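# Place tube rack in fume hood and close sash

## Task

Move the tube rack onto the fume hood's work surface so that the whole rack lies past the orange tape line, standing upright, with each tube seated all the way down in a hole, and lower the sash until it is fully closed. The task fails if the rack or any tube touches the floor, or if the robot tips over or is left leaning. Anything that stays in place only because the robot is holding it does not count. At the end, release everything and move the robot away.

## Robot and tools

Robot: a Hello Robot Stretch 4 in a physics simulation. It has an omni-wheel base, a lift that rides up and down a mast, a single arm that telescopes forward, a wrist with yaw, pitch and roll, and a two-finger gripper. It stands about 1.6 m tall, and the base rim lies within 0.23 m of the base origin. The cameras are head_camera, head_left_camera, head_right_camera and wrist_camera, all carried on the robot. A loose object may occasionally get a brief push from outside.

Frames: the base frame sits on the floor under the base centre, with x forward, y to the left and z up. hand_pose is reported in this frame and marks a point between the open fingertips; with all wrist joints at zero its axes line up with the base frame. The reported hand position can be a little off. The odometry frame is the base frame as it was at the start of the scene.

execute_actions(actions, cameras): actions is a list holding either one action or none. An empty list only returns the state and images. One action may carry "base", "joints" or both, plus optional "pace" and "contact_limits"; alternatively it carries only {"end_of_arm": "enable_torque"}. The motions in an action begin together but may finish at different times.
- base: exactly one relative move from where the base last measured itself. translate_m is a straight drive in metres, forward positive, range -2 to 2. strafe_m is a sideways move in metres, left positive, -2 to 2. rotate_rad is a turn in place in radians, counter-clockwise (left) positive, -3.2 to 3.2.
- joints: a single object keyed by joint name, each value an absolute target, not an offset. lift_m 0 to 1.2 m; arm_m 0 to 0.55 m of extension; wrist_yaw_rad -1.134 to 4.276 (0 faces forward, positive turns left, 3.14 is folded back, and beyond 3.4 the arm may block it); wrist_pitch_rad -1.117 to 4.259 (0 level, 1.57 pointing down); wrist_roll_rad -1.117 to 4.259 (0 puts both fingers level, positive rolls clockwise as seen from behind the gripper); gripper_m -0.038 to 0.141 m, the fingertip gap, where values under 0 press the fingers together. Tolerances counted as done: lift and arm ±0.004, yaw and roll ±0.02, pitch ±0.05, gripper ±0.004. A joint target past its range gets clipped and the result reports it; any other bad value or unknown key rejects the whole call with no motion.
- pace: "slow", "default", "fast" or "max". Base speed is 0.1/0.3/0.4/0.6 m/s and turning 1/2/3/4 rad/s respectively; with the lift above 0.2 m these drop, down to 0.3 m/s and 1 rad/s at lift 1.2. Wrist speed is fixed.
- contact_limits: only arm_m, from 0 (stop at the gentlest touch) to 0.75 (push hardest); 0.5 if omitted.
- cameras: a list of names or "all"; null or omitted gives every camera, [] gives none. Images arrive in the order given by the pictures line.
Omitting a joint or the base does not cancel its earlier target; it may keep pushing without the status showing it. If a result reports a stop, further movement calls in that same reply are skipped.

wait(seconds): 0 to 10 s with no new command; returns state and images.
zoom_image(camera, region): region is [x0, y0, x1, y1] in pixels of that camera's latest full image, origin at top-left, at most 504 by 504.
finished_scene(scene): pass the number of the current scene; it ends it for good once the last command has been held, and the result tells whether the goal was met and gives the next task. Achieve the goal and make sure it stays achieved before calling it.

Result lines: lidar_m lists 12 distances in metres, one per 30-degree sector, starting straight ahead and going counter-clockwise (4th left, 7th behind, 10th right); "-" means nothing seen or closer than 0.25 m. It sees from about 0.15 m up to robot height and can miss glass, clear plastic and thin legs. wrist_depth_mm is a 7 by 7 grid of median depths from top-left, 100 to 2000 mm. base_odometry counts wheel turns, so slip counts as motion; heading runs -3.142 to 3.142. If turned_by_wheels and turned_by_imu disagree by over about 0.1 rad, the base likely hit something or slipped. base_tilt gives forward and right lean in degrees, with a fixed bias of up to 1.5. motor_effort is percent of maximum, with the peak of the last action in brackets; wheels read positive when pushing a right turn. on_its_own reports what was not commanded, where "held at" is a target, not a position.

Statuses: "done"; "off_target" (resting short, maybe still pushing); "contact_stop_at_<key>" (something blocked it, that part goes slack and the lift may sink); "limit_stop_at_<name>", including own_body (about to hit itself, common with the gripper tilted up and rolled) and tilt (leaning over 6 degrees, lift, arm and wheels go slack); "torque_fault" (a wrist or gripper motor overloaded and went limp, so send {"end_of_arm": "enable_torque"}). To unfold at start, send lift_m 0.4 with wrist_yaw_rad 0.

Gripping: command gripper_m below the object's width; squeezing harder pulls it toward the wrist. The reading and "done" do not prove a grasp; check for a clear rise in the gripper effort. If fingertips jam on a surface, raise the lift.

Avoid: dropping the rack or tubes, slamming, hard shoves, and wrist torque faults. Do not drive or turn with over 1 kg held and arm_m above 0.2, especially at fast paces, and avoid steady high pushes with the gripper raised, since the robot can tip.

Each tool is called after "Call:" as name(argument=value, ...) on one line, values as JSON.

## Session

Call:
execute_actions(actions=[])

Scene clock: 0.00 s.
base_odometry: x=+0.000 y=+0.000 heading=+0.000 (m, m, rad; odometry frame)
turned_by_wheels: +0.000 (rad since the last result)
turned_by_imu: +0.000 (rad since the last result)
base_tilt: forward=+0.2 right=-0.3 (deg)
lidar_m: 1.52 1.49 2.54 1.17 1.17 1.29 1.37 1.33 1.49 2.23 2.29 1.92
base_status: not commanded
joint_positions: lift_m=+0.151 arm_m=+0.000 wrist_yaw_rad=+3.081 wrist_pitch_rad=+0.005 wrist_roll_rad=+0.018 gripper_m=+0.057
joint_status: not commanded
motor_effort: lift_m=+18 arm_m=+0 wrist_yaw_rad=+0 wrist_pitch_rad=-8 wrist_roll_rad=-1 gripper_m=-2 wheel_0=-1 wheel_1=-1 wheel_2=+0 (%)
hand_pose: x=-0.1118 y=+0.1047 z=+0.3275 quat_wxyz=(+0.030, -0.002, +0.009, +0.999) (m; base frame)
wrist_depth_mm: 140 143 1618 1756 - - 1708 / - 142 1618 1756 - 1537 1336 / 111 141 1618 1808 1983 - 1863 / 128 147 1618 1756 - - 1921 / 1255 1366 1576 1708 - - 1863 / 1281 1366 210 1576 1281 1661 1661 / 931 842 917 917 931 1060 1042
pictures: head_camera, head_left_camera, head_right_camera, wrist_camera
Images, in order (width x height): head_camera 420x560, head_left_camera 420x672, head_right_camera 420x672, wrist_camera 616x392.

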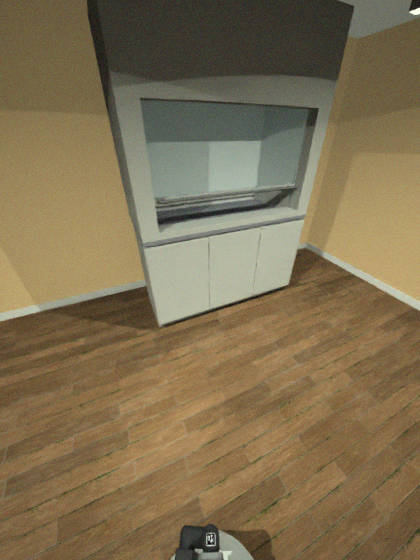

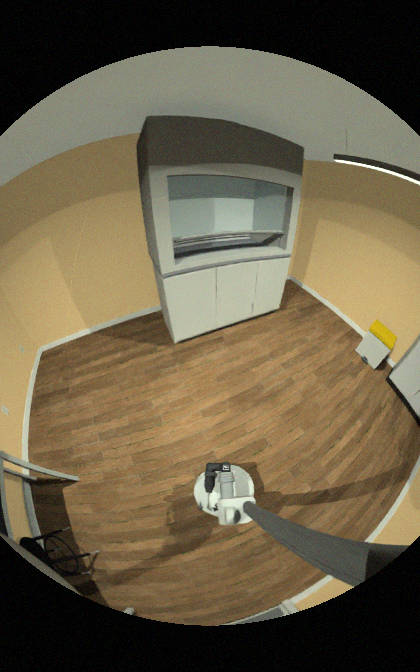

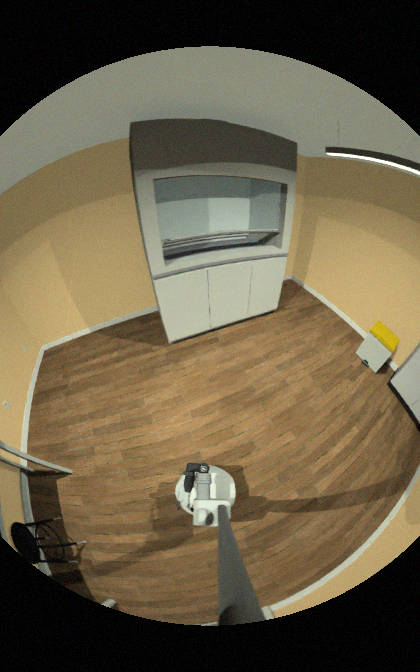

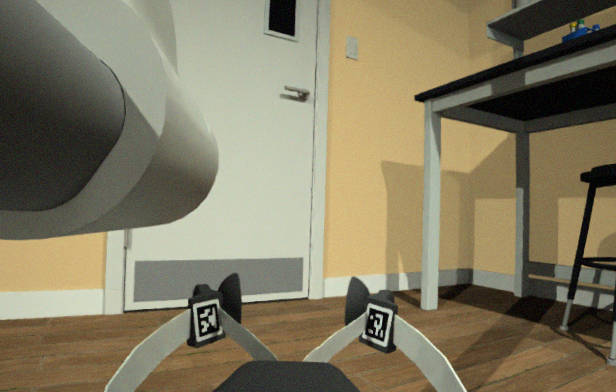

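Call:
execute_actions(actions=[{"base":{"rotate_rad":2.4},"joints":{"lift_m":0.9,"wrist_yaw_rad":0}}])

Scene clock: 4.00 s.
base_odometry: x=+0.000 y=+0.000 heading=+2.399 (m, m, rad; odometry frame)
turned_by_wheels: +2.399 (rad since the last result)
turned_by_imu: +2.420 (rad since the last result)
base_tilt: forward=+0.2 right=-0.2 (deg)
lidar_m: 1.17 1.45 1.33 1.38 1.80 2.29 2.83 1.62 1.49 2.40 1.21 1.13
base_status: done
joint_positions: lift_m=+0.900 arm_m=+0.000 wrist_yaw_rad=+0.000 wrist_pitch_rad=+0.005 wrist_roll_rad=+0.018 gripper_m=+0.057
joint_status: all done
motor_effort: lift_m=+22(22) arm_m=+0(0) wrist_yaw_rad=+0(9) wrist_pitch_rad=-8(8) wrist_roll_rad=+0(0) gripper_m=-1(4) wheel_0=-3(9) wheel_1=-3(8) wheel_2=-3(10) (%)
hand_pose: x=+0.4595 y=-0.0873 z=+1.0763 quat_wxyz=(+1.000, +0.009, +0.003, +0.000) (m; base frame)
wrist_depth_mm: 1366 1708 - - 1661 1464 1366 / 1366 1708 - 1921 1756 1618 1537 / 1397 1708 - 1863 1708 1576 1464 / 1336 1708 - 1983 1756 1618 1430 / 1336 1661 - 1863 1661 1537 1499 / 1366 1661 210 1118 891 917 904 / 1366 1397 - 1366 1336 1499 1308
pictures: head_camera, head_left_camera, head_right_camera, wrist_camera
Images, in order (width x height): head_camera 420x560, head_left_camera 420x672, head_right_camera 420x672, wrist_camera 616x392.

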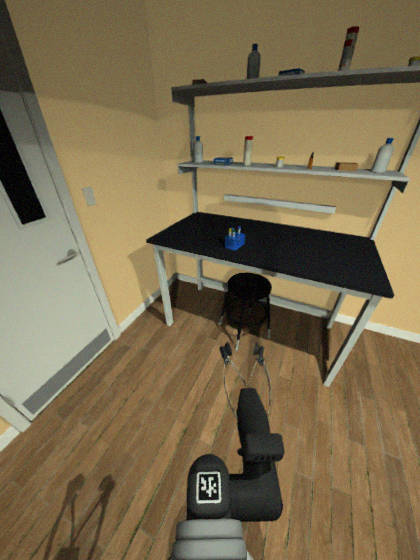

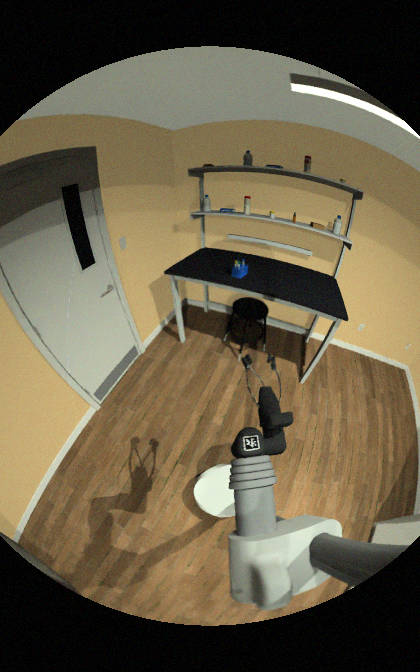

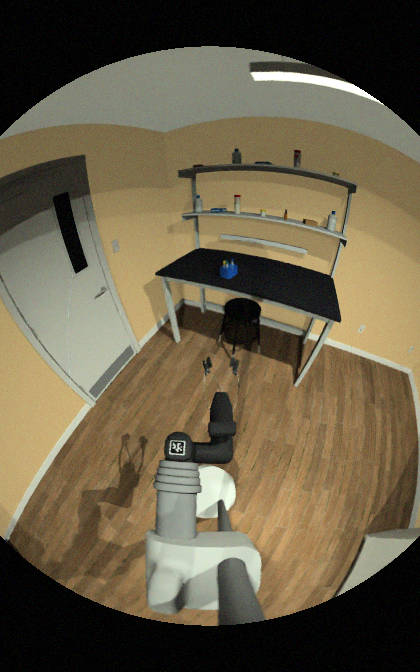

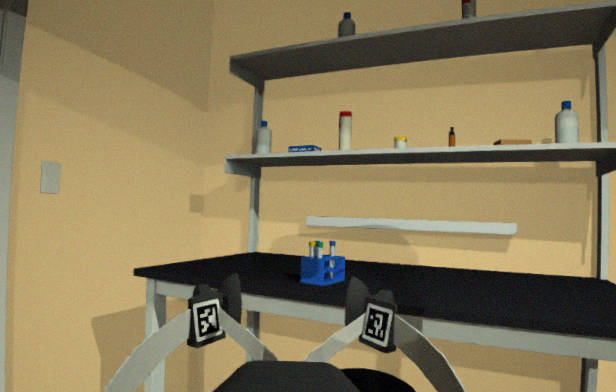

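Call:
zoom_image(camera="wrist_camera", region=[260,210,400,300])

Call:
execute_actions(actions=[{"base":{"rotate_rad":-2.02},"joints":{"lift_m":1.0}}])

Region (260, 210, 400, 300) of wrist_camera's 616x392 image, scaled by 3.600; it fills the top 324 rows of this view, and the rest is white.

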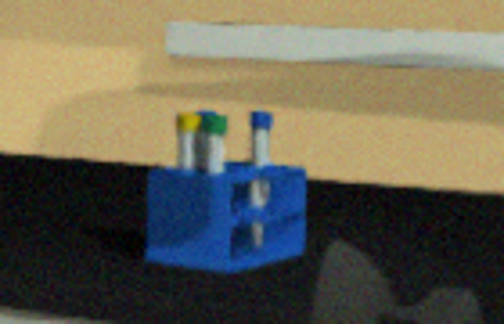

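Scene clock: 6.70 s.
base_odometry: x=+0.000 y=+0.000 heading=+0.380 (m, m, rad; odometry frame)
turned_by_wheels: -2.019 (rad since the last result)
turned_by_imu: -2.039 (rad since the last result)
base_tilt: forward=+0.2 right=-0.3 (deg)
lidar_m: 1.52 2.44 1.21 1.17 1.23 1.43 1.36 1.40 1.89 2.28 2.19 1.59
base_status: done
joint_positions: lift_m=+1.000 arm_m=+0.000 wrist_yaw_rad=+0.000 wrist_pitch_rad=+0.005 wrist_roll_rad=+0.018 gripper_m=+0.057
joint_status: all done
motor_effort: lift_m=+21(21) arm_m=+0(0) wrist_yaw_rad=+0(0) wrist_pitch_rad=-8(8) wrist_roll_rad=+0(0) gripper_m=-3(3) wheel_0=+3(5) wheel_1=+3(11) wheel_2=+2(10) (%)
hand_pose: x=+0.4594 y=-0.0874 z=+1.1764 quat_wxyz=(+1.000, +0.009, +0.003, +0.000) (m; base frame)
wrist_depth_mm: - - - 1499 1366 1397 1397 / - - - - - 1366 1464 / - - - - - - - / - - - - - - - / - - - 1921 - - 1921 / - - 211 1366 1336 1336 1397 / - - - 1336 1336 1366 1366
pictures: head_camera, head_left_camera, head_right_camera, wrist_camera
Images, in order (width x height): head_camera 420x560, head_left_camera 420x672, head_right_camera 420x672, wrist_camera 616x392.

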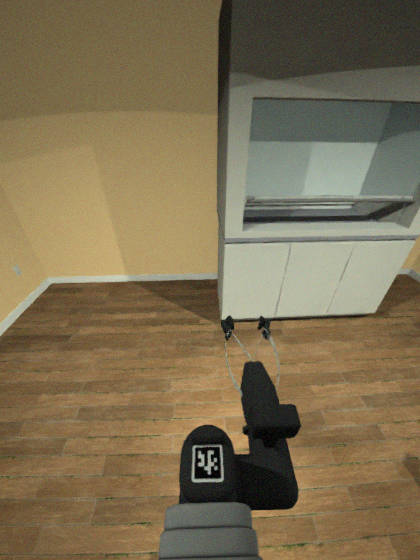

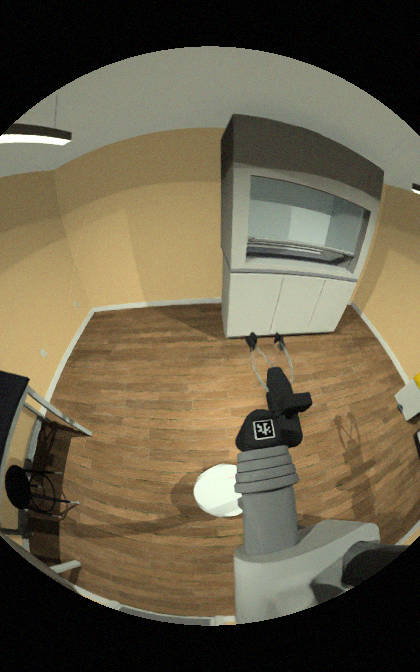

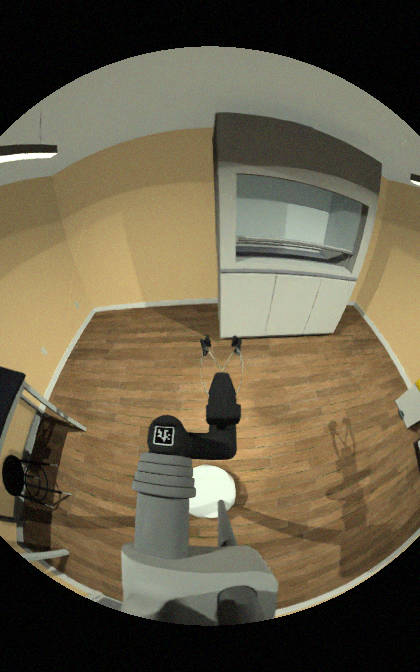

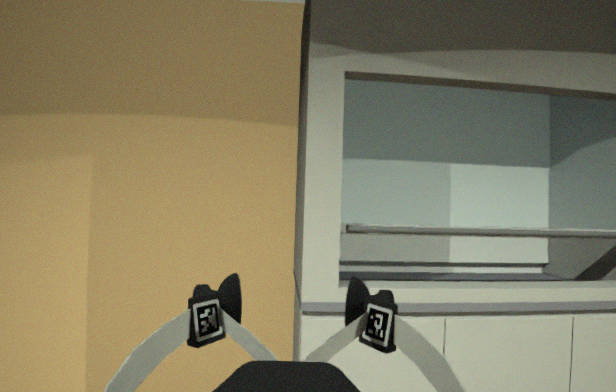

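Call:
execute_actions(actions=[{"base":{"strafe_m":-0.85}}], cameras=[])

Call:
execute_actions(actions=[{"base":{"translate_m":0.55}}])

Scene clock: 11.00 s.
base_odometry: x=+0.315 y=-0.789 heading=+0.380 (m, m, rad; odometry frame)
turned_by_wheels: +0.000 (rad since the last result)
turned_by_imu: +0.001 (rad since the last result)
base_tilt: forward=+0.2 right=-0.2 (deg)
lidar_m: 1.50 1.57 2.93 2.03 2.01 1.44 1.32 1.36 1.50 1.42 1.46 1.59
base_status: done
joint_positions: lift_m=+1.000 arm_m=+0.000 wrist_yaw_rad=+0.000 wrist_pitch_rad=+0.005 wrist_roll_rad=+0.018 gripper_m=+0.057
joint_status: not commanded
motor_effort: lift_m=+21(21) arm_m=+0(0) wrist_yaw_rad=+0(1) wrist_pitch_rad=-7(8) wrist_roll_rad=+0(0) gripper_m=-2(3) wheel_0=+2(10) wheel_1=-2(12) wheel_2=+0(1) (%)
hand_pose: x=+0.4594 y=-0.0874 z=+1.1764 quat_wxyz=(+1.000, +0.009, +0.003, +0.000) (m; base frame)
wrist_depth_mm: - 1336 1366 1366 1397 1430 - / - 1464 1983 - 1430 1464 - / - 1618 1983 1983 - 1464 - / - 1537 1983 - - 1618 - / - 1618 1921 1983 1921 1464 - / 1308 1308 211 1366 1336 1397 - / 1255 1281 1308 1308 1366 - -
pictures: none
No camera images: the call's "cameras" was empty. Leave "cameras" out to get every camera's image.

Scene clock: 14.33 s.
base_odometry: x=+0.826 y=-0.585 heading=+0.380 (m, m, rad; odometry frame)
turned_by_wheels: +0.000 (rad since the last result)
turned_by_imu: -0.003 (rad since the last result)
base_tilt: forward=+0.3 right=-0.3 (deg)
lidar_m: 0.97 1.01 2.53 2.05 2.13 2.02 1.90 1.93 1.50 1.41 1.95 1.03
base_status: done
joint_positions: lift_m=+1.000 arm_m=+0.000 wrist_yaw_rad=+0.000 wrist_pitch_rad=+0.005 wrist_roll_rad=+0.018 gripper_m=+0.057
joint_status: not commanded
motor_effort: lift_m=+21(21) arm_m=+0(0) wrist_yaw_rad=+1(2) wrist_pitch_rad=-8(8) wrist_roll_rad=+0(1) gripper_m=-3(5) wheel_0=+3(7) wheel_1=+3(8) wheel_2=-3(12) (%)
hand_pose: x=+0.4594 y=-0.0874 z=+1.1764 quat_wxyz=(+1.000, +0.009, +0.003, +0.000) (m; base frame)
wrist_depth_mm: 1060 1397 1464 1499 1499 1182 854 / 1060 1430 1430 1464 1499 1160 842 / 1060 1397 1430 1430 1464 1182 820 / 1060 1397 1430 1464 1464 1160 842 / 1025 1397 1397 1430 1499 1060 809 / 991 1118 210 1205 854 991 820 / 741 741 750 759 788 788 798
pictures: head_camera, head_left_camera, head_right_camera, wrist_camera
Images, in order (width x height): head_camera 420x560, head_left_camera 420x672, head_right_camera 420x672, wrist_camera 616x392.

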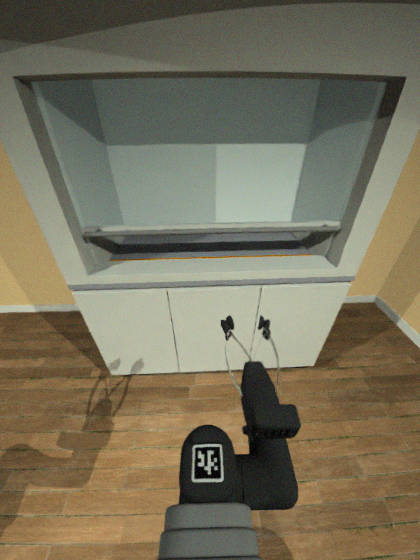

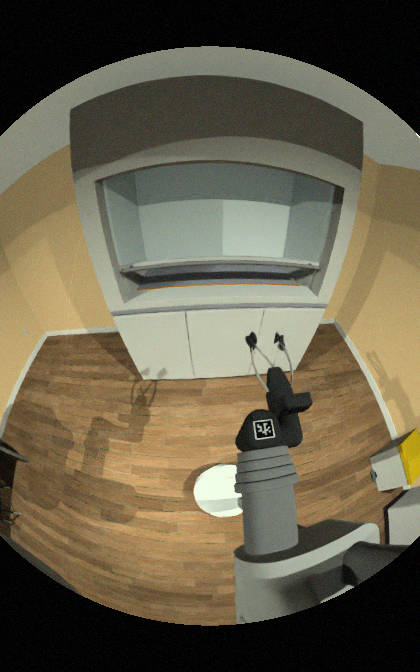

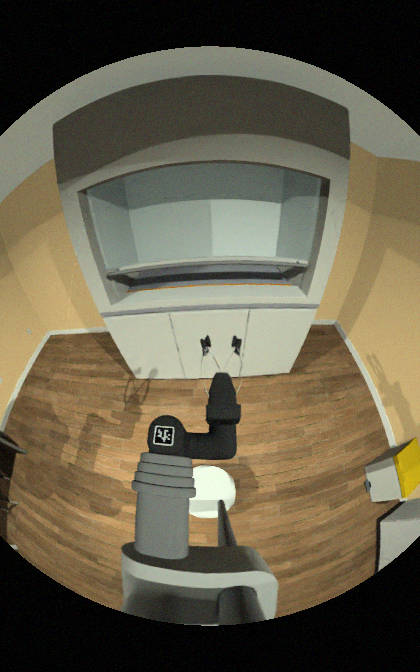

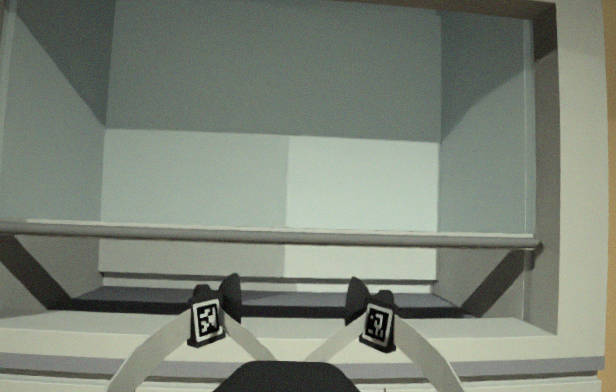

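Call:
execute_actions(actions=[{"base":{"rotate_rad":-0.04},"joints":{"lift_m":0.88,"gripper_m":0.0}}], cameras=[])

Call:
execute_actions(actions=[{"base":{"translate_m":0.4}}])

Scene clock: 16.17 s.
base_odometry: x=+0.826 y=-0.585 heading=+0.341 (m, m, rad; odometry frame)
turned_by_wheels: -0.039 (rad since the last result)
turned_by_imu: -0.040 (rad since the last result)
base_tilt: forward=+0.2 right=-0.3 (deg)
lidar_m: 0.97 0.97 2.44 2.01 2.08 2.03 1.90 1.91 1.52 1.40 1.92 1.04
base_status: done
joint_positions: lift_m=+0.880 arm_m=+0.000 wrist_yaw_rad=+0.000 wrist_pitch_rad=+0.005 wrist_roll_rad=+0.018 gripper_m=+0.000
joint_status: all done
motor_effort: lift_m=+14(22) arm_m=+0(0) wrist_yaw_rad=+1(1) wrist_pitch_rad=-8(8) wrist_roll_rad=+0(0) gripper_m=-6(4) wheel_0=+5(10) wheel_1=+4(7) wheel_2=+5(6) (%)
hand_pose: x=+0.4594 y=-0.0874 z=+1.0570 quat_wxyz=(+1.000, +0.009, +0.003, +0.000) (m; base frame)
wrist_depth_mm: 1138 1430 1464 1464 1537 1078 878 / 1160 1366 1397 1464 1537 1078 866 / 1160 1397 1366 1430 1499 1042 866 / 1098 1366 1430 1430 1464 960 842 / 1025 1366 1430 1464 1499 1008 854 / 732 759 759 204 788 820 842 / 723 723 183 180 177 820 842
pictures: none
No camera images: the call's "cameras" was empty. Leave "cameras" out to get every camera's image.

Scene clock: 19.00 s.
base_odometry: x=+1.202 y=-0.451 heading=+0.342 (m, m, rad; odometry frame)
turned_by_wheels: +0.000 (rad since the last result)
turned_by_imu: -0.002 (rad since the last result)
base_tilt: forward=+0.1 right=-0.3 (deg)
lidar_m: 0.56 0.58 0.79 2.42 2.12 2.47 2.30 2.16 1.50 1.63 0.88 0.62
base_status: done
joint_positions: lift_m=+0.880 arm_m=+0.000 wrist_yaw_rad=+0.000 wrist_pitch_rad=+0.005 wrist_roll_rad=+0.018 gripper_m=+0.000
joint_status: not commanded
motor_effort: lift_m=+15(15) arm_m=+0(0) wrist_yaw_rad=+1(1) wrist_pitch_rad=-8(8) wrist_roll_rad=+0(0) gripper_m=-5(6) wheel_0=+4(5) wheel_1=+4(8) wheel_2=-2(10) (%)
hand_pose: x=+0.4594 y=-0.0874 z=+1.0569 quat_wxyz=(+1.000, +0.009, +0.003, +0.000) (m; base frame)
wrist_depth_mm: 991 1008 1025 1078 1098 1042 741 / 960 991 1025 1060 1078 1025 741 / 445 449 1008 1060 1078 976 707 / 946 991 1025 1042 1060 891 676 / 976 991 1008 1060 1078 991 723 / 480 500 466 204 750 759 569 / 349 351 183 180 176 392 404
pictures: head_camera, head_left_camera, head_right_camera, wrist_camera
Images, in order (width x height): head_camera 420x560, head_left_camera 420x672, head_right_camera 420x672, wrist_camera 616x392.

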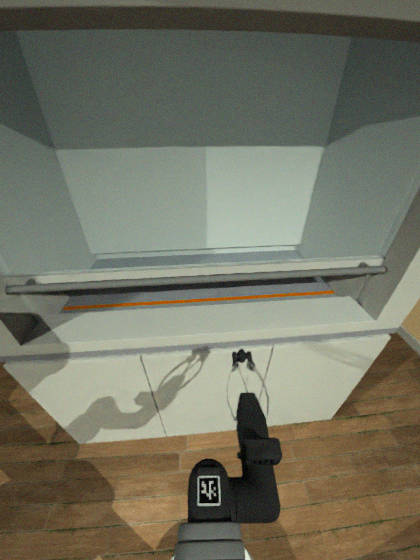

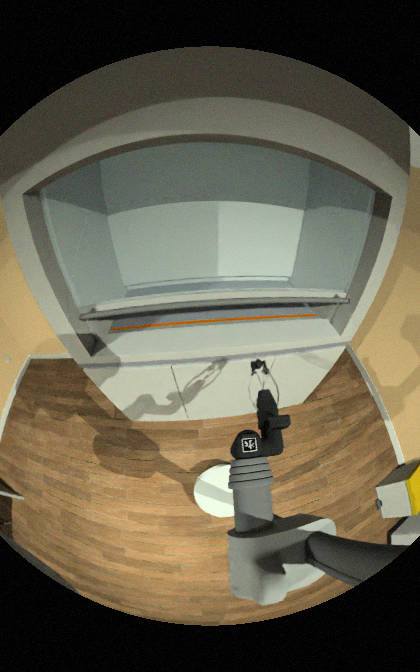

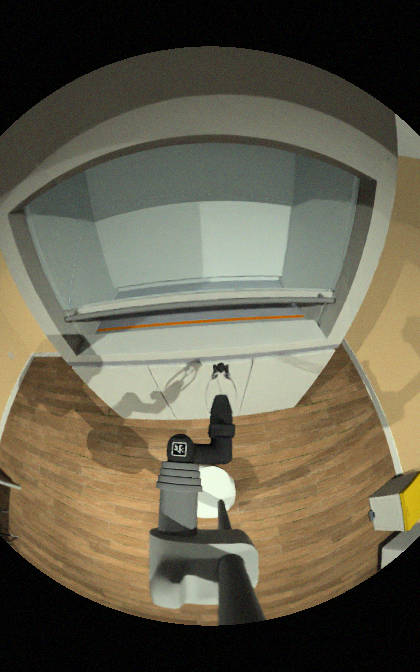

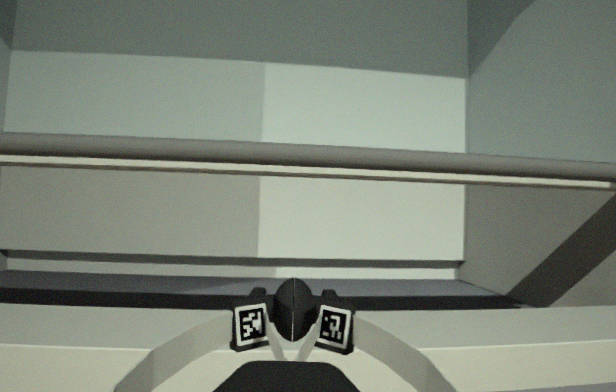

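Call:
execute_actions(actions=[{"base":{"rotate_rad":-0.04},"joints":{"lift_m":0.92}}], cameras=[])

Call:
execute_actions(actions=[{"joints":{"arm_m":0.25},"contact_limits":{"arm_m":0.2}}], cameras=["head_camera","wrist_camera"])

Scene clock: 20.37 s.
base_odometry: x=+1.202 y=-0.451 heading=+0.302 (m, m, rad; odometry frame)
turned_by_wheels: -0.039 (rad since the last result)
turned_by_imu: -0.040 (rad since the last result)
base_tilt: forward=+0.2 right=-0.2 (deg)
lidar_m: 0.56 0.57 0.75 2.85 2.12 2.49 2.30 2.27 1.50 1.48 0.92 0.60
base_status: done
joint_positions: lift_m=+0.920 arm_m=+0.000 wrist_yaw_rad=+0.000 wrist_pitch_rad=+0.005 wrist_roll_rad=+0.018 gripper_m=+0.000
joint_status: all done
motor_effort: lift_m=+22(22) arm_m=+0(0) wrist_yaw_rad=+1(1) wrist_pitch_rad=-8(7) wrist_roll_rad=+0(0) gripper_m=-6(5) wheel_0=+3(4) wheel_1=+3(7) wheel_2=+4(6) (%)
hand_pose: x=+0.4594 y=-0.0874 z=+1.0963 quat_wxyz=(+1.000, +0.009, +0.003, +0.000) (m; base frame)
wrist_depth_mm: 960 976 1025 1060 1118 931 699 / 976 991 1042 1060 1118 946 691 / 946 960 1025 1078 1098 946 699 / 433 449 991 480 500 788 634 / 946 991 1008 1042 1078 931 676 / 798 820 768 203 931 831 654 / 413 407 183 180 176 462 462
pictures: none
No camera images: the call's "cameras" was empty. Leave "cameras" out to get every camera's image.

Scene clock: 22.23 s.
base_odometry: x=+1.202 y=-0.451 heading=+0.302 (m, m, rad; odometry frame)
turned_by_wheels: +0.000 (rad since the last result)
turned_by_imu: +0.000 (rad since the last result)
base_tilt: forward=+0.3 right=-0.3 (deg)
lidar_m: 0.56 0.57 0.75 2.85 2.11 2.49 2.31 2.24 1.49 1.46 0.93 0.61
base_status: not commanded
joint_positions: lift_m=+0.920 arm_m=+0.249 wrist_yaw_rad=+0.000 wrist_pitch_rad=+0.005 wrist_roll_rad=+0.018 gripper_m=+0.000
joint_status: all done
motor_effort: lift_m=+22(22) arm_m=+7(7) wrist_yaw_rad=+1(3) wrist_pitch_rad=-8(8) wrist_roll_rad=+0(0) gripper_m=-6(6) wheel_0=+4(3) wheel_1=+3(3) wheel_2=+4(4) (%)
contact_limits: arm_m 0.2
hand_pose: x=+0.7081 y=-0.0874 z=+1.0963 quat_wxyz=(+1.000, +0.009, +0.003, +0.000) (m; base frame)
wrist_depth_mm: 723 759 759 798 831 854 661 / 723 750 788 809 831 854 668 / 159 164 171 177 809 809 634 / 707 223 220 226 233 241 226 / 723 750 759 798 809 831 654 / 715 759 750 203 820 809 640 / 521 517 182 180 176 591 585
pictures: head_camera, wrist_camera
Images, in order (width x height): head_camera 420x560, wrist_camera 616x392.

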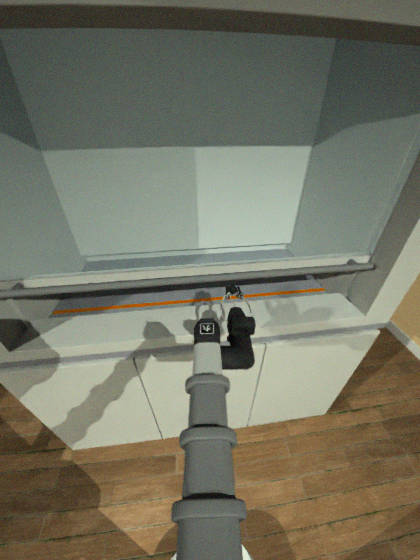

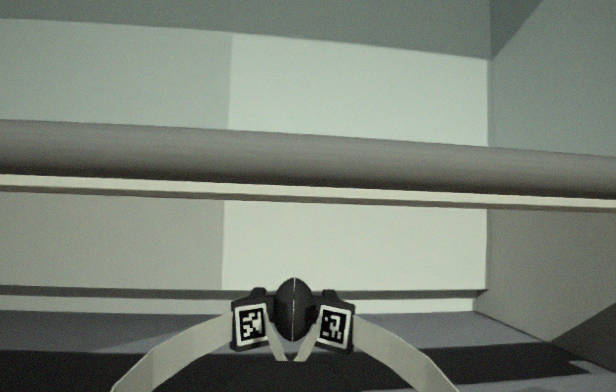

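Call:
execute_actions(actions=[{"base":{"rotate_rad":-0.08},"joints":{"arm_m":0.27}}], cameras=[])

Call:
execute_actions(actions=[{"joints":{"lift_m":1.2}}], cameras=["head_camera","wrist_camera"])

Scene clock: 23.23 s.
base_odometry: x=+1.202 y=-0.451 heading=+0.223 (m, m, rad; odometry frame)
turned_by_wheels: -0.079 (rad since the last result)
turned_by_imu: -0.080 (rad since the last result)
base_tilt: forward=+0.2 right=-0.3 (deg)
lidar_m: 0.56 0.57 0.69 2.85 2.12 2.57 2.27 2.28 1.54 1.48 1.85 0.65
base_status: done
joint_positions: lift_m=+0.920 arm_m=+0.269 wrist_yaw_rad=+0.000 wrist_pitch_rad=+0.005 wrist_roll_rad=+0.018 gripper_m=+0.000
joint_status: all done
motor_effort: lift_m=+22(22) arm_m=+7(6) wrist_yaw_rad=-1(2) wrist_pitch_rad=-8(8) wrist_roll_rad=+0(0) gripper_m=-4(7) wheel_0=+4(10) wheel_1=+4(9) wheel_2=+4(8) (%)
hand_pose: x=+0.7281 y=-0.0874 z=+1.0963 quat_wxyz=(+1.000, +0.009, +0.003, +0.000) (m; base frame)
wrist_depth_mm: 707 715 778 809 866 750 574 / 691 723 768 809 854 741 564 / 147 154 162 173 186 668 564 / 676 699 214 222 235 247 233 / 683 723 759 809 854 732 554 / 707 741 759 204 842 723 549 / 525 517 183 180 176 585 544
pictures: none
No camera images: the call's "cameras" was empty. Leave "cameras" out to get every camera's image.

Scene clock: 33.93 s.
torque_fault: wrist_pitch_rad switched itself off since the last result.
base_odometry: x=+1.202 y=-0.451 heading=+0.223 (m, m, rad; odometry frame)
turned_by_wheels: +0.000 (rad since the last result)
turned_by_imu: -0.003 (rad since the last result)
base_tilt: forward=+0.2 right=-0.3 (deg)
lidar_m: 0.56 0.57 0.68 2.86 2.11 2.55 2.35 2.28 1.56 1.47 1.87 0.64
base_status: not commanded
joint_positions: lift_m=+1.200 arm_m=+0.269 wrist_yaw_rad=+0.000 wrist_pitch_rad=+1.295 wrist_roll_rad=+0.017 gripper_m=+0.000
joint_status: all done
on_its_own: wrist_pitch_rad is off since a torque_fault, until you send "end_of_arm": "enable_torque" (its first target +0.003 is given up)
motor_effort: lift_m=+22(33) arm_m=+4(7) wrist_yaw_rad=+0(5) wrist_pitch_rad=-2(100) wrist_roll_rad=+1(1) gripper_m=-6(11) wheel_0=+2(3) wheel_1=+4(4) wheel_2=+2(4) (%)
hand_pose: x=+0.5188 y=-0.0874 z=+1.1003 quat_wxyz=(+0.798, +0.007, +0.603, -0.005) (m; base frame)
wrist_depth_mm: 488 496 500 504 508 512 488 / 469 469 418 415 421 424 430 / 389 392 392 399 397 407 410 / 368 370 379 387 445 530 647 / 413 477 574 707 917 1366 1366 / 798 1098 946 204 1308 1336 1336 / 1229 1205 182 180 176 1281 1255
pictures: head_camera, wrist_camera
Images, in order (width x height): head_camera 420x560, wrist_camera 616x392.

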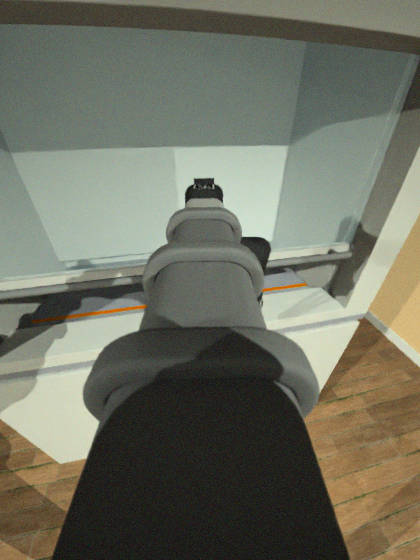

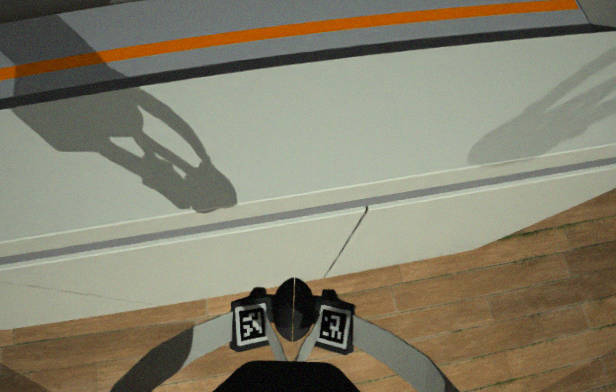

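Call:
execute_actions(actions=[{"end_of_arm":"enable_torque"}], cameras=[])

Call:
execute_actions(actions=[{"base":{"rotate_rad":0.14},"joints":{"arm_m":0.0}}], cameras=[])

Call:
execute_actions(actions=[{"joints":{"wrist_pitch_rad":0,"lift_m":0.92}}], cameras=[])

Call:
execute_actions(actions=[{"joints":{"arm_m":0.33},"contact_limits":{"arm_m":0.2}}])

Scene clock: 35.53 s.
base_odometry: x=+1.202 y=-0.451 heading=+0.223 (m, m, rad; odometry frame)
turned_by_wheels: +0.000 (rad since the last result)
turned_by_imu: +0.000 (rad since the last result)
base_tilt: forward=+0.1 right=-0.2 (deg)
lidar_m: 0.57 0.57 0.70 2.85 2.13 2.55 2.35 2.29 1.55 1.48 1.85 0.66
base_status: not commanded
joint_positions: lift_m=+1.200 arm_m=+0.269 wrist_yaw_rad=+0.000 wrist_pitch_rad=+1.316 wrist_roll_rad=+0.017 gripper_m=+0.000
joint_status: not commanded
end_of_arm: enable_torque: each motor that was off is on again
on_its_own: wrist_pitch_rad is held at +1.316, not at its first target +0.003, since a torque_fault
motor_effort: lift_m=+22(22) arm_m=+4(4) wrist_yaw_rad=+0(2) wrist_pitch_rad=-2(2) wrist_roll_rad=+1(1) gripper_m=-6(7) wheel_0=+3(2) wheel_1=+3(4) wheel_2=+2(2) (%)
hand_pose: x=+0.5130 y=-0.0874 z=+1.0987 quat_wxyz=(+0.791, +0.007, +0.611, -0.005) (m; base frame)
wrist_depth_mm: 480 484 492 496 500 469 445 / 455 404 407 415 415 415 424 / 382 387 387 389 397 402 415 / 364 373 377 415 492 585 723 / 455 525 640 809 1138 1308 1366 / 946 1281 1138 204 1308 1308 1308 / 1229 1229 183 180 176 1281 1308
pictures: none
No camera images: the call's "cameras" was empty. Leave "cameras" out to get every camera's image.

Scene clock: 37.47 s.
base_odometry: x=+1.202 y=-0.451 heading=+0.362 (m, m, rad; odometry frame)
turned_by_wheels: +0.139 (rad since the last result)
turned_by_imu: +0.140 (rad since the last result)
base_tilt: forward=+0.2 right=-0.4 (deg)
lidar_m: 0.56 0.57 0.80 2.36 2.12 2.46 2.32 2.10 1.48 1.70 0.88 0.61
base_status: done
joint_positions: lift_m=+1.200 arm_m=+0.001 wrist_yaw_rad=+0.000 wrist_pitch_rad=+1.316 wrist_roll_rad=+0.017 gripper_m=+0.000
joint_status: all done
on_its_own: wrist_pitch_rad is held at +1.316, not at its first target +0.003, since a torque_fault
motor_effort: lift_m=+22(22) arm_m=-7(6) wrist_yaw_rad=+2(0) wrist_pitch_rad=-4(4) wrist_roll_rad=+1(1) gripper_m=-8(6) wheel_0=-4(7) wheel_1=-4(7) wheel_2=-4(6) (%)
hand_pose: x=+0.2448 y=-0.0874 z=+1.0987 quat_wxyz=(+0.791, +0.007, +0.612, -0.005) (m; base frame)
wrist_depth_mm: 500 504 504 512 517 525 539 / 603 621 627 640 640 647 654 / 788 809 831 854 866 891 891 / 1160 1182 1255 1229 1281 1430 1430 / 1336 1336 1336 1366 1336 1397 1366 / 1255 1308 1281 204 1308 1308 1308 / 1205 1205 182 180 176 1281 1281
pictures: none
No camera images: the call's "cameras" was empty. Leave "cameras" out to get every camera's image.

Scene clock: 39.67 s.
base_odometry: x=+1.202 y=-0.451 heading=+0.362 (m, m, rad; odometry frame)
turned_by_wheels: +0.000 (rad since the last result)
turned_by_imu: -0.001 (rad since the last result)
base_tilt: forward=+0.2 right=-0.3 (deg)
lidar_m: 0.56 0.57 0.80 2.38 2.12 2.45 2.31 2.09 1.50 1.71 0.88 0.61
base_status: not commanded
joint_positions: lift_m=+0.920 arm_m=+0.001 wrist_yaw_rad=+0.000 wrist_pitch_rad=+0.003 wrist_roll_rad=+0.017 gripper_m=+0.000
joint_status: all done
motor_effort: lift_m=+14(16) arm_m=-7(7) wrist_yaw_rad=+0(2) wrist_pitch_rad=-9(14) wrist_roll_rad=+1(0) gripper_m=-6(6) wheel_0=-4(3) wheel_1=-5(4) wheel_2=-3(3) (%)
hand_pose: x=+0.4606 y=-0.0874 z=+1.0978 quat_wxyz=(+1.000, +0.009, +0.001, +0.000) (m; base frame)
wrist_depth_mm: 991 1025 1025 1060 1078 1060 759 / 991 991 1025 1060 1078 1078 768 / 976 1008 1008 1042 1042 1060 759 / 976 976 1008 1008 1060 492 500 / 960 1008 991 1025 1060 1042 741 / 798 842 798 204 946 931 732 / 418 415 183 180 177 473 469
pictures: none
No camera images: the call's "cameras" was empty. Leave "cameras" out to get every camera's image.

Scene clock: 41.77 s.
base_odometry: x=+1.202 y=-0.451 heading=+0.362 (m, m, rad; odometry frame)
turned_by_wheels: +0.000 (rad since the last result)
turned_by_imu: -0.001 (rad since the last result)
base_tilt: forward=+0.1 right=-0.4 (deg)
lidar_m: 0.55 0.56 0.80 2.36 2.12 2.45 2.32 2.08 1.48 1.69 0.86 0.58
base_status: not commanded
joint_positions: lift_m=+0.920 arm_m=+0.329 wrist_yaw_rad=+0.000 wrist_pitch_rad=+0.002 wrist_roll_rad=+0.017 gripper_m=+0.000
joint_status: all done
motor_effort: lift_m=+14(14) arm_m=+7(5) wrist_yaw_rad=-1(2) wrist_pitch_rad=-8(9) wrist_roll_rad=+1(0) gripper_m=-7(6) wheel_0=-4(4) wheel_1=-5(4) wheel_2=-3(3) (%)
contact_limits: arm_m 0.2
hand_pose: x=+0.7881 y=-0.0874 z=+1.0979 quat_wxyz=(+1.000, +0.009, +0.001, +0.000) (m; base frame)
wrist_depth_mm: - - - - - - - / 129 132 135 137 140 143 - / 654 156 151 145 141 144 147 / 661 676 699 699 715 732 741 / 647 661 683 691 723 723 723 / 691 676 683 204 723 750 732 / 530 521 183 180 176 603 621
pictures: head_camera, head_left_camera, head_right_camera, wrist_camera
Images, in order (width x height): head_camera 420x560, head_left_camera 420x672, head_right_camera 420x672, wrist_camera 616x392.

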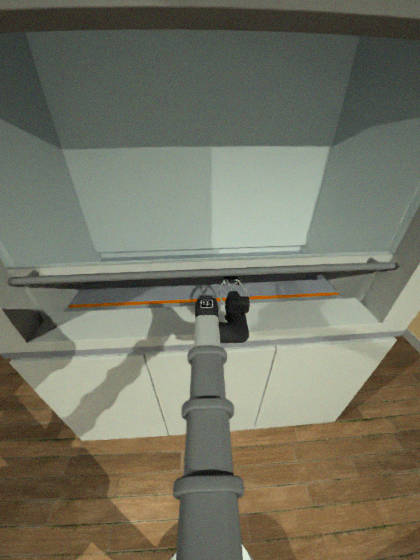

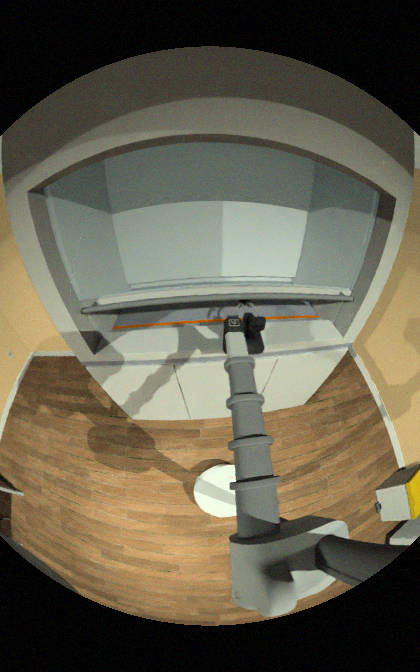

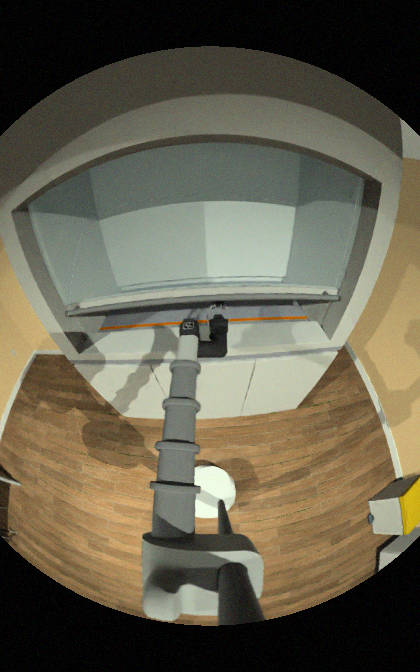

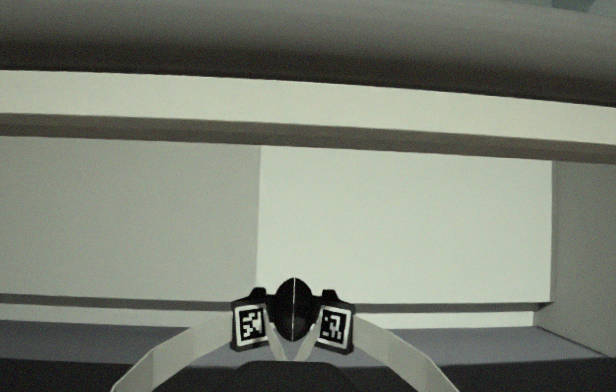

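Call:
execute_actions(actions=[{"joints":{"arm_m":0.53},"contact_limits":{"arm_m":0.15},"pace":"slow"}], cameras=["head_camera","head_left_camera"])

Call:
execute_actions(actions=[{"joints":{"lift_m":1.0},"pace":"slow"}], cameras=["head_camera","head_left_camera"])

Scene clock: 44.23 s.
base_odometry: x=+1.202 y=-0.452 heading=+0.362 (m, m, rad; odometry frame)
turned_by_wheels: +0.000 (rad since the last result)
turned_by_imu: +0.003 (rad since the last result)
base_tilt: forward=+0.2 right=-0.2 (deg)
lidar_m: 0.57 0.58 0.79 2.20 2.14 2.40 2.30 2.06 1.48 1.71 0.88 0.61
base_status: not commanded
joint_positions: lift_m=+0.920 arm_m=+0.441 wrist_yaw_rad=+0.000 wrist_pitch_rad=+0.002 wrist_roll_rad=+0.017 gripper_m=+0.000
joint_status: arm_m contact_stop (moved +0.112 of +0.201)
on_its_own: arm_m is slack since a contact_stop (your +0.530 is given up)
motor_effort: lift_m=+17(16) arm_m=+0(15) wrist_yaw_rad=+1(1) wrist_pitch_rad=-8(10) wrist_roll_rad=+1(1) gripper_m=-5(6) wheel_0=-1(4) wheel_1=+1(5) wheel_2=-8(11) (%)
contact_limits: arm_m 0.15
hand_pose: x=+0.9000 y=-0.0873 z=+1.0977 quat_wxyz=(+1.000, +0.009, +0.001, +0.000) (m; base frame)
wrist_depth_mm: 564 574 591 597 621 627 - / 564 574 580 597 615 615 640 / 559 569 580 591 603 615 634 / 554 564 574 585 597 615 627 / 549 564 574 591 585 615 615 / 554 564 564 204 597 609 621 / 530 530 183 181 176 597 621
pictures: head_camera, head_left_camera
Images, in order (width x height): head_camera 420x560, head_left_camera 420x672.

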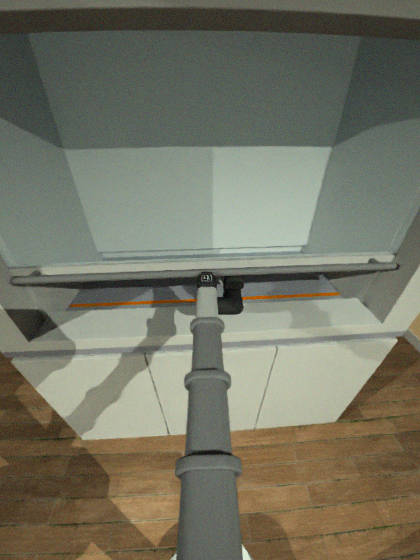

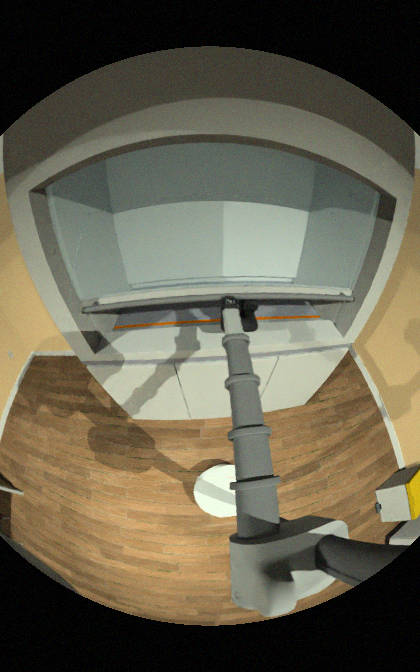

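not run: a stop came earlier in this reply.

Call:
execute_actions(actions=[{"joints":{"arm_m":0.43}}], cameras=[])

Call:
execute_actions(actions=[{"joints":{"lift_m":1.03},"pace":"slow"}], cameras=["head_camera","head_left_camera"])

Scene clock: 45.03 s.
base_odometry: x=+1.202 y=-0.451 heading=+0.363 (m, m, rad; odometry frame)
turned_by_wheels: +0.001 (rad since the last result)
turned_by_imu: +0.000 (rad since the last result)
base_tilt: forward=+0.2 right=-0.4 (deg)
lidar_m: 0.55 0.59 0.79 2.20 2.13 2.45 2.31 2.10 1.48 1.67 0.87 0.61
base_status: not commanded
joint_positions: lift_m=+0.920 arm_m=+0.431 wrist_yaw_rad=+0.000 wrist_pitch_rad=+0.002 wrist_roll_rad=+0.017 gripper_m=+0.000
joint_status: all done
motor_effort: lift_m=+16(17) arm_m=-7(12) wrist_yaw_rad=+0(1) wrist_pitch_rad=-8(8) wrist_roll_rad=+1(1) gripper_m=-6(7) wheel_0=-1(1) wheel_1=+1(1) wheel_2=-1(8) (%)
hand_pose: x=+0.8907 y=-0.0874 z=+1.0977 quat_wxyz=(+1.000, +0.009, +0.001, +0.000) (m; base frame)
wrist_depth_mm: 564 591 603 615 - - - / 569 585 597 603 615 634 640 / 569 569 597 597 615 627 634 / 569 569 591 597 603 615 627 / 559 564 580 591 603 615 627 / 554 574 574 204 597 621 627 / 530 517 183 179 176 603 615
pictures: none
No camera images: the call's "cameras" was empty. Leave "cameras" out to get every camera's image.

Scene clock: 46.00 s.
base_odometry: x=+1.202 y=-0.451 heading=+0.363 (m, m, rad; odometry frame)
turned_by_wheels: +0.000 (rad since the last result)
turned_by_imu: +0.000 (rad since the last result)
base_tilt: forward=+0.3 right=-0.3 (deg)
lidar_m: 0.56 0.57 0.75 2.21 2.12 2.46 2.30 2.10 1.49 1.75 0.86 0.61
base_status: not commanded
joint_positions: lift_m=+0.943 arm_m=+0.431 wrist_yaw_rad=+0.000 wrist_pitch_rad=+0.003 wrist_roll_rad=+0.017 gripper_m=+0.000
joint_status: lift_m contact_stop (moved +0.023 of +0.110)
on_its_own: lift_m is slack since a contact_stop (your +1.030 is given up)
motor_effort: lift_m=+19(33) arm_m=-4(7) wrist_yaw_rad=+1(9) wrist_pitch_rad=-9(27) wrist_roll_rad=+1(10) gripper_m=-6(5) wheel_0=-1(1) wheel_1=+1(1) wheel_2=-1(1) (%)
hand_pose: x=+0.8901 y=-0.0874 z=+1.1207 quat_wxyz=(+1.000, +0.009, +0.001, +0.000) (m; base frame)
wrist_depth_mm: 574 585 597 - - - - / 569 585 580 609 615 627 640 / 569 574 585 603 609 627 640 / 564 574 585 597 609 621 627 / 564 580 574 591 603 621 634 / 554 569 580 204 609 615 627 / 585 580 183 180 176 647 647
pictures: head_camera, head_left_camera
Images, in order (width x height): head_camera 420x560, head_left_camera 420x672.

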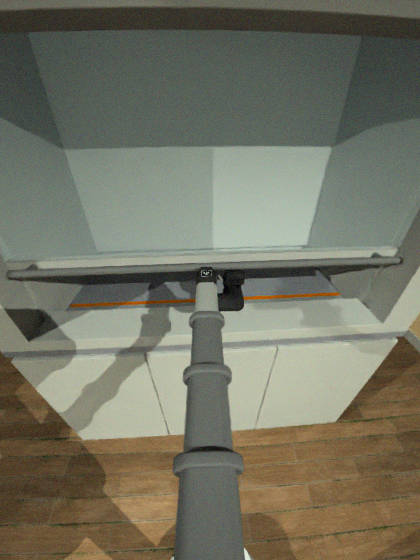

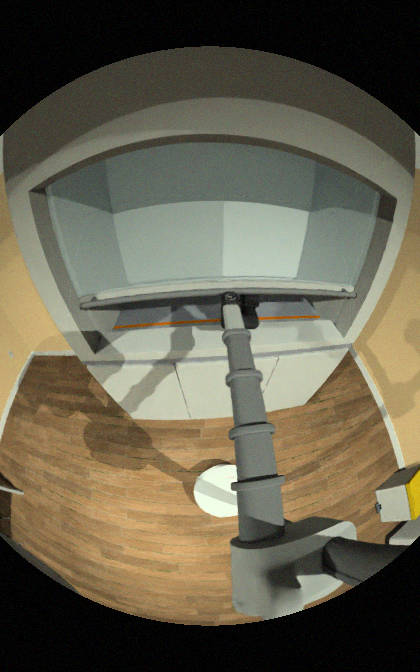

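Call:
execute_actions(actions=[{"joints":{"lift_m":1.1}}], cameras=["head_camera"])

Scene clock: 47.00 s.
base_odometry: x=+1.202 y=-0.451 heading=+0.363 (m, m, rad; odometry frame)
turned_by_wheels: +0.000 (rad since the last result)
turned_by_imu: +0.000 (rad since the last result)
base_tilt: forward=+0.1 right=-0.2 (deg)
lidar_m: 0.55 0.59 0.81 2.20 2.13 2.44 2.31 2.11 1.46 1.71 0.87 0.60
base_status: not commanded
joint_positions: lift_m=+0.965 arm_m=+0.431 wrist_yaw_rad=+0.000 wrist_pitch_rad=+0.003 wrist_roll_rad=+0.017 gripper_m=+0.000
joint_status: lift_m contact_stop (moved +0.022 of +0.157)
on_its_own: lift_m is slack since a contact_stop (your +1.100 is given up)
motor_effort: lift_m=+18(37) arm_m=-3(4) wrist_yaw_rad=+2(10) wrist_pitch_rad=-9(27) wrist_roll_rad=+1(11) gripper_m=-7(5) wheel_0=-1(1) wheel_1=+1(1) wheel_2=-1(1) (%)
hand_pose: x=+0.8899 y=-0.0875 z=+1.1429 quat_wxyz=(+1.000, +0.009, +0.001, +0.000) (m; base frame)
wrist_depth_mm: 569 580 597 603 - - - / 569 580 597 615 615 640 640 / 564 580 585 603 603 621 640 / 564 574 580 603 609 621 634 / 564 574 585 597 603 627 634 / 559 569 574 204 597 615 627 / 597 564 183 180 176 647 640
pictures: head_camera
Images, in order (width x height): head_camera 420x560.

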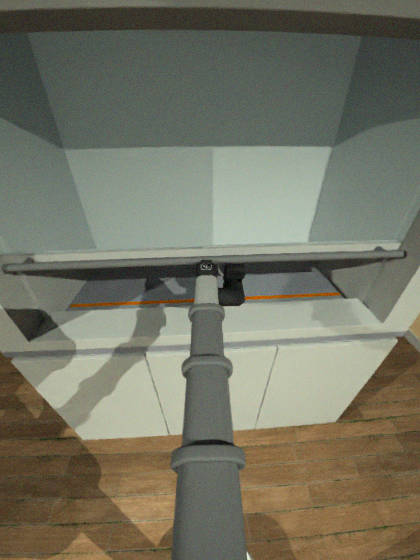

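Call:
execute_actions(actions=[{"joints":{"lift_m":1.05},"pace":"fast"}], cameras=["head_camera"])

Scene clock: 48.00 s.
base_odometry: x=+1.202 y=-0.451 heading=+0.363 (m, m, rad; odometry frame)
turned_by_wheels: +0.000 (rad since the last result)
turned_by_imu: +0.000 (rad since the last result)
base_tilt: forward=+0.2 right=-0.3 (deg)
lidar_m: 0.57 0.57 0.78 2.21 2.13 2.44 2.31 2.11 1.48 1.70 0.85 0.60
base_status: not commanded
joint_positions: lift_m=+0.990 arm_m=+0.430 wrist_yaw_rad=+0.000 wrist_pitch_rad=+0.003 wrist_roll_rad=+0.017 gripper_m=+0.000
joint_status: lift_m contact_stop (moved +0.024 of +0.085)
on_its_own: lift_m is slack since a contact_stop (your +1.050 is given up)
motor_effort: lift_m=+18(38) arm_m=-2(3) wrist_yaw_rad=+1(12) wrist_pitch_rad=-8(30) wrist_roll_rad=+1(13) gripper_m=-5(6) wheel_0=-1(1) wheel_1=+1(1) wheel_2=-1(1) (%)
hand_pose: x=+0.8897 y=-0.0875 z=+1.1673 quat_wxyz=(+1.000, +0.009, +0.001, +0.000) (m; base frame)
wrist_depth_mm: 580 580 591 609 621 634 - / 574 574 591 609 621 627 640 / 569 580 585 603 615 621 640 / 564 574 585 603 615 627 634 / 559 564 585 591 609 615 627 / 554 569 580 204 603 615 621 / 580 569 182 180 176 640 627
pictures: head_camera
Images, in order (width x height): head_camera 420x560.

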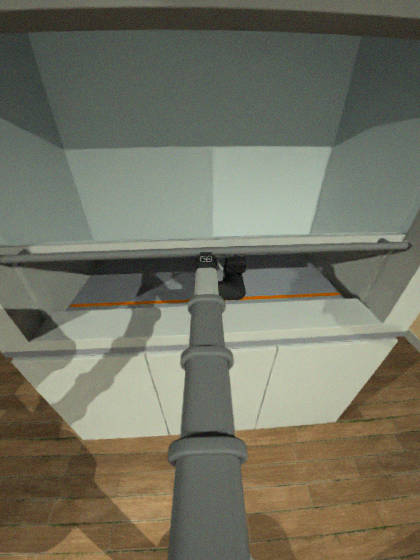

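Call:
execute_actions(actions=[{"joints":{"lift_m":1.05}}], cameras=[])

Scene clock: 49.07 s.
base_odometry: x=+1.202 y=-0.451 heading=+0.363 (m, m, rad; odometry frame)
turned_by_wheels: +0.000 (rad since the last result)
turned_by_imu: +0.000 (rad since the last result)
base_tilt: forward=+0.2 right=-0.2 (deg)
lidar_m: 0.55 0.60 0.78 2.21 2.14 2.43 2.30 2.11 1.49 1.69 0.81 0.61
base_status: not commanded
joint_positions: lift_m=+1.020 arm_m=+0.430 wrist_yaw_rad=+0.000 wrist_pitch_rad=+0.003 wrist_roll_rad=+0.017 gripper_m=+0.000
joint_status: lift_m contact_stop (moved +0.030 of +0.060)
on_its_own: lift_m is slack since a contact_stop (your +1.050 is given up)
motor_effort: lift_m=+19(37) arm_m=-2(2) wrist_yaw_rad=+2(12) wrist_pitch_rad=-9(28) wrist_roll_rad=+1(13) gripper_m=-5(6) wheel_0=-1(1) wheel_1=+1(1) wheel_2=+0(1) (%)
hand_pose: x=+0.8897 y=-0.0875 z=+1.1971 quat_wxyz=(+1.000, +0.009, +0.001, +0.000) (m; base frame)
wrist_depth_mm: 574 580 597 609 621 634 647 / 569 574 597 609 621 627 647 / 569 574 591 603 615 634 634 / 564 574 585 597 609 621 640 / 564 569 580 597 609 615 634 / 554 569 574 204 603 609 627 / 554 564 183 180 176 615 627
pictures: none
No camera images: the call's "cameras" was empty. Leave "cameras" out to get every camera's image.


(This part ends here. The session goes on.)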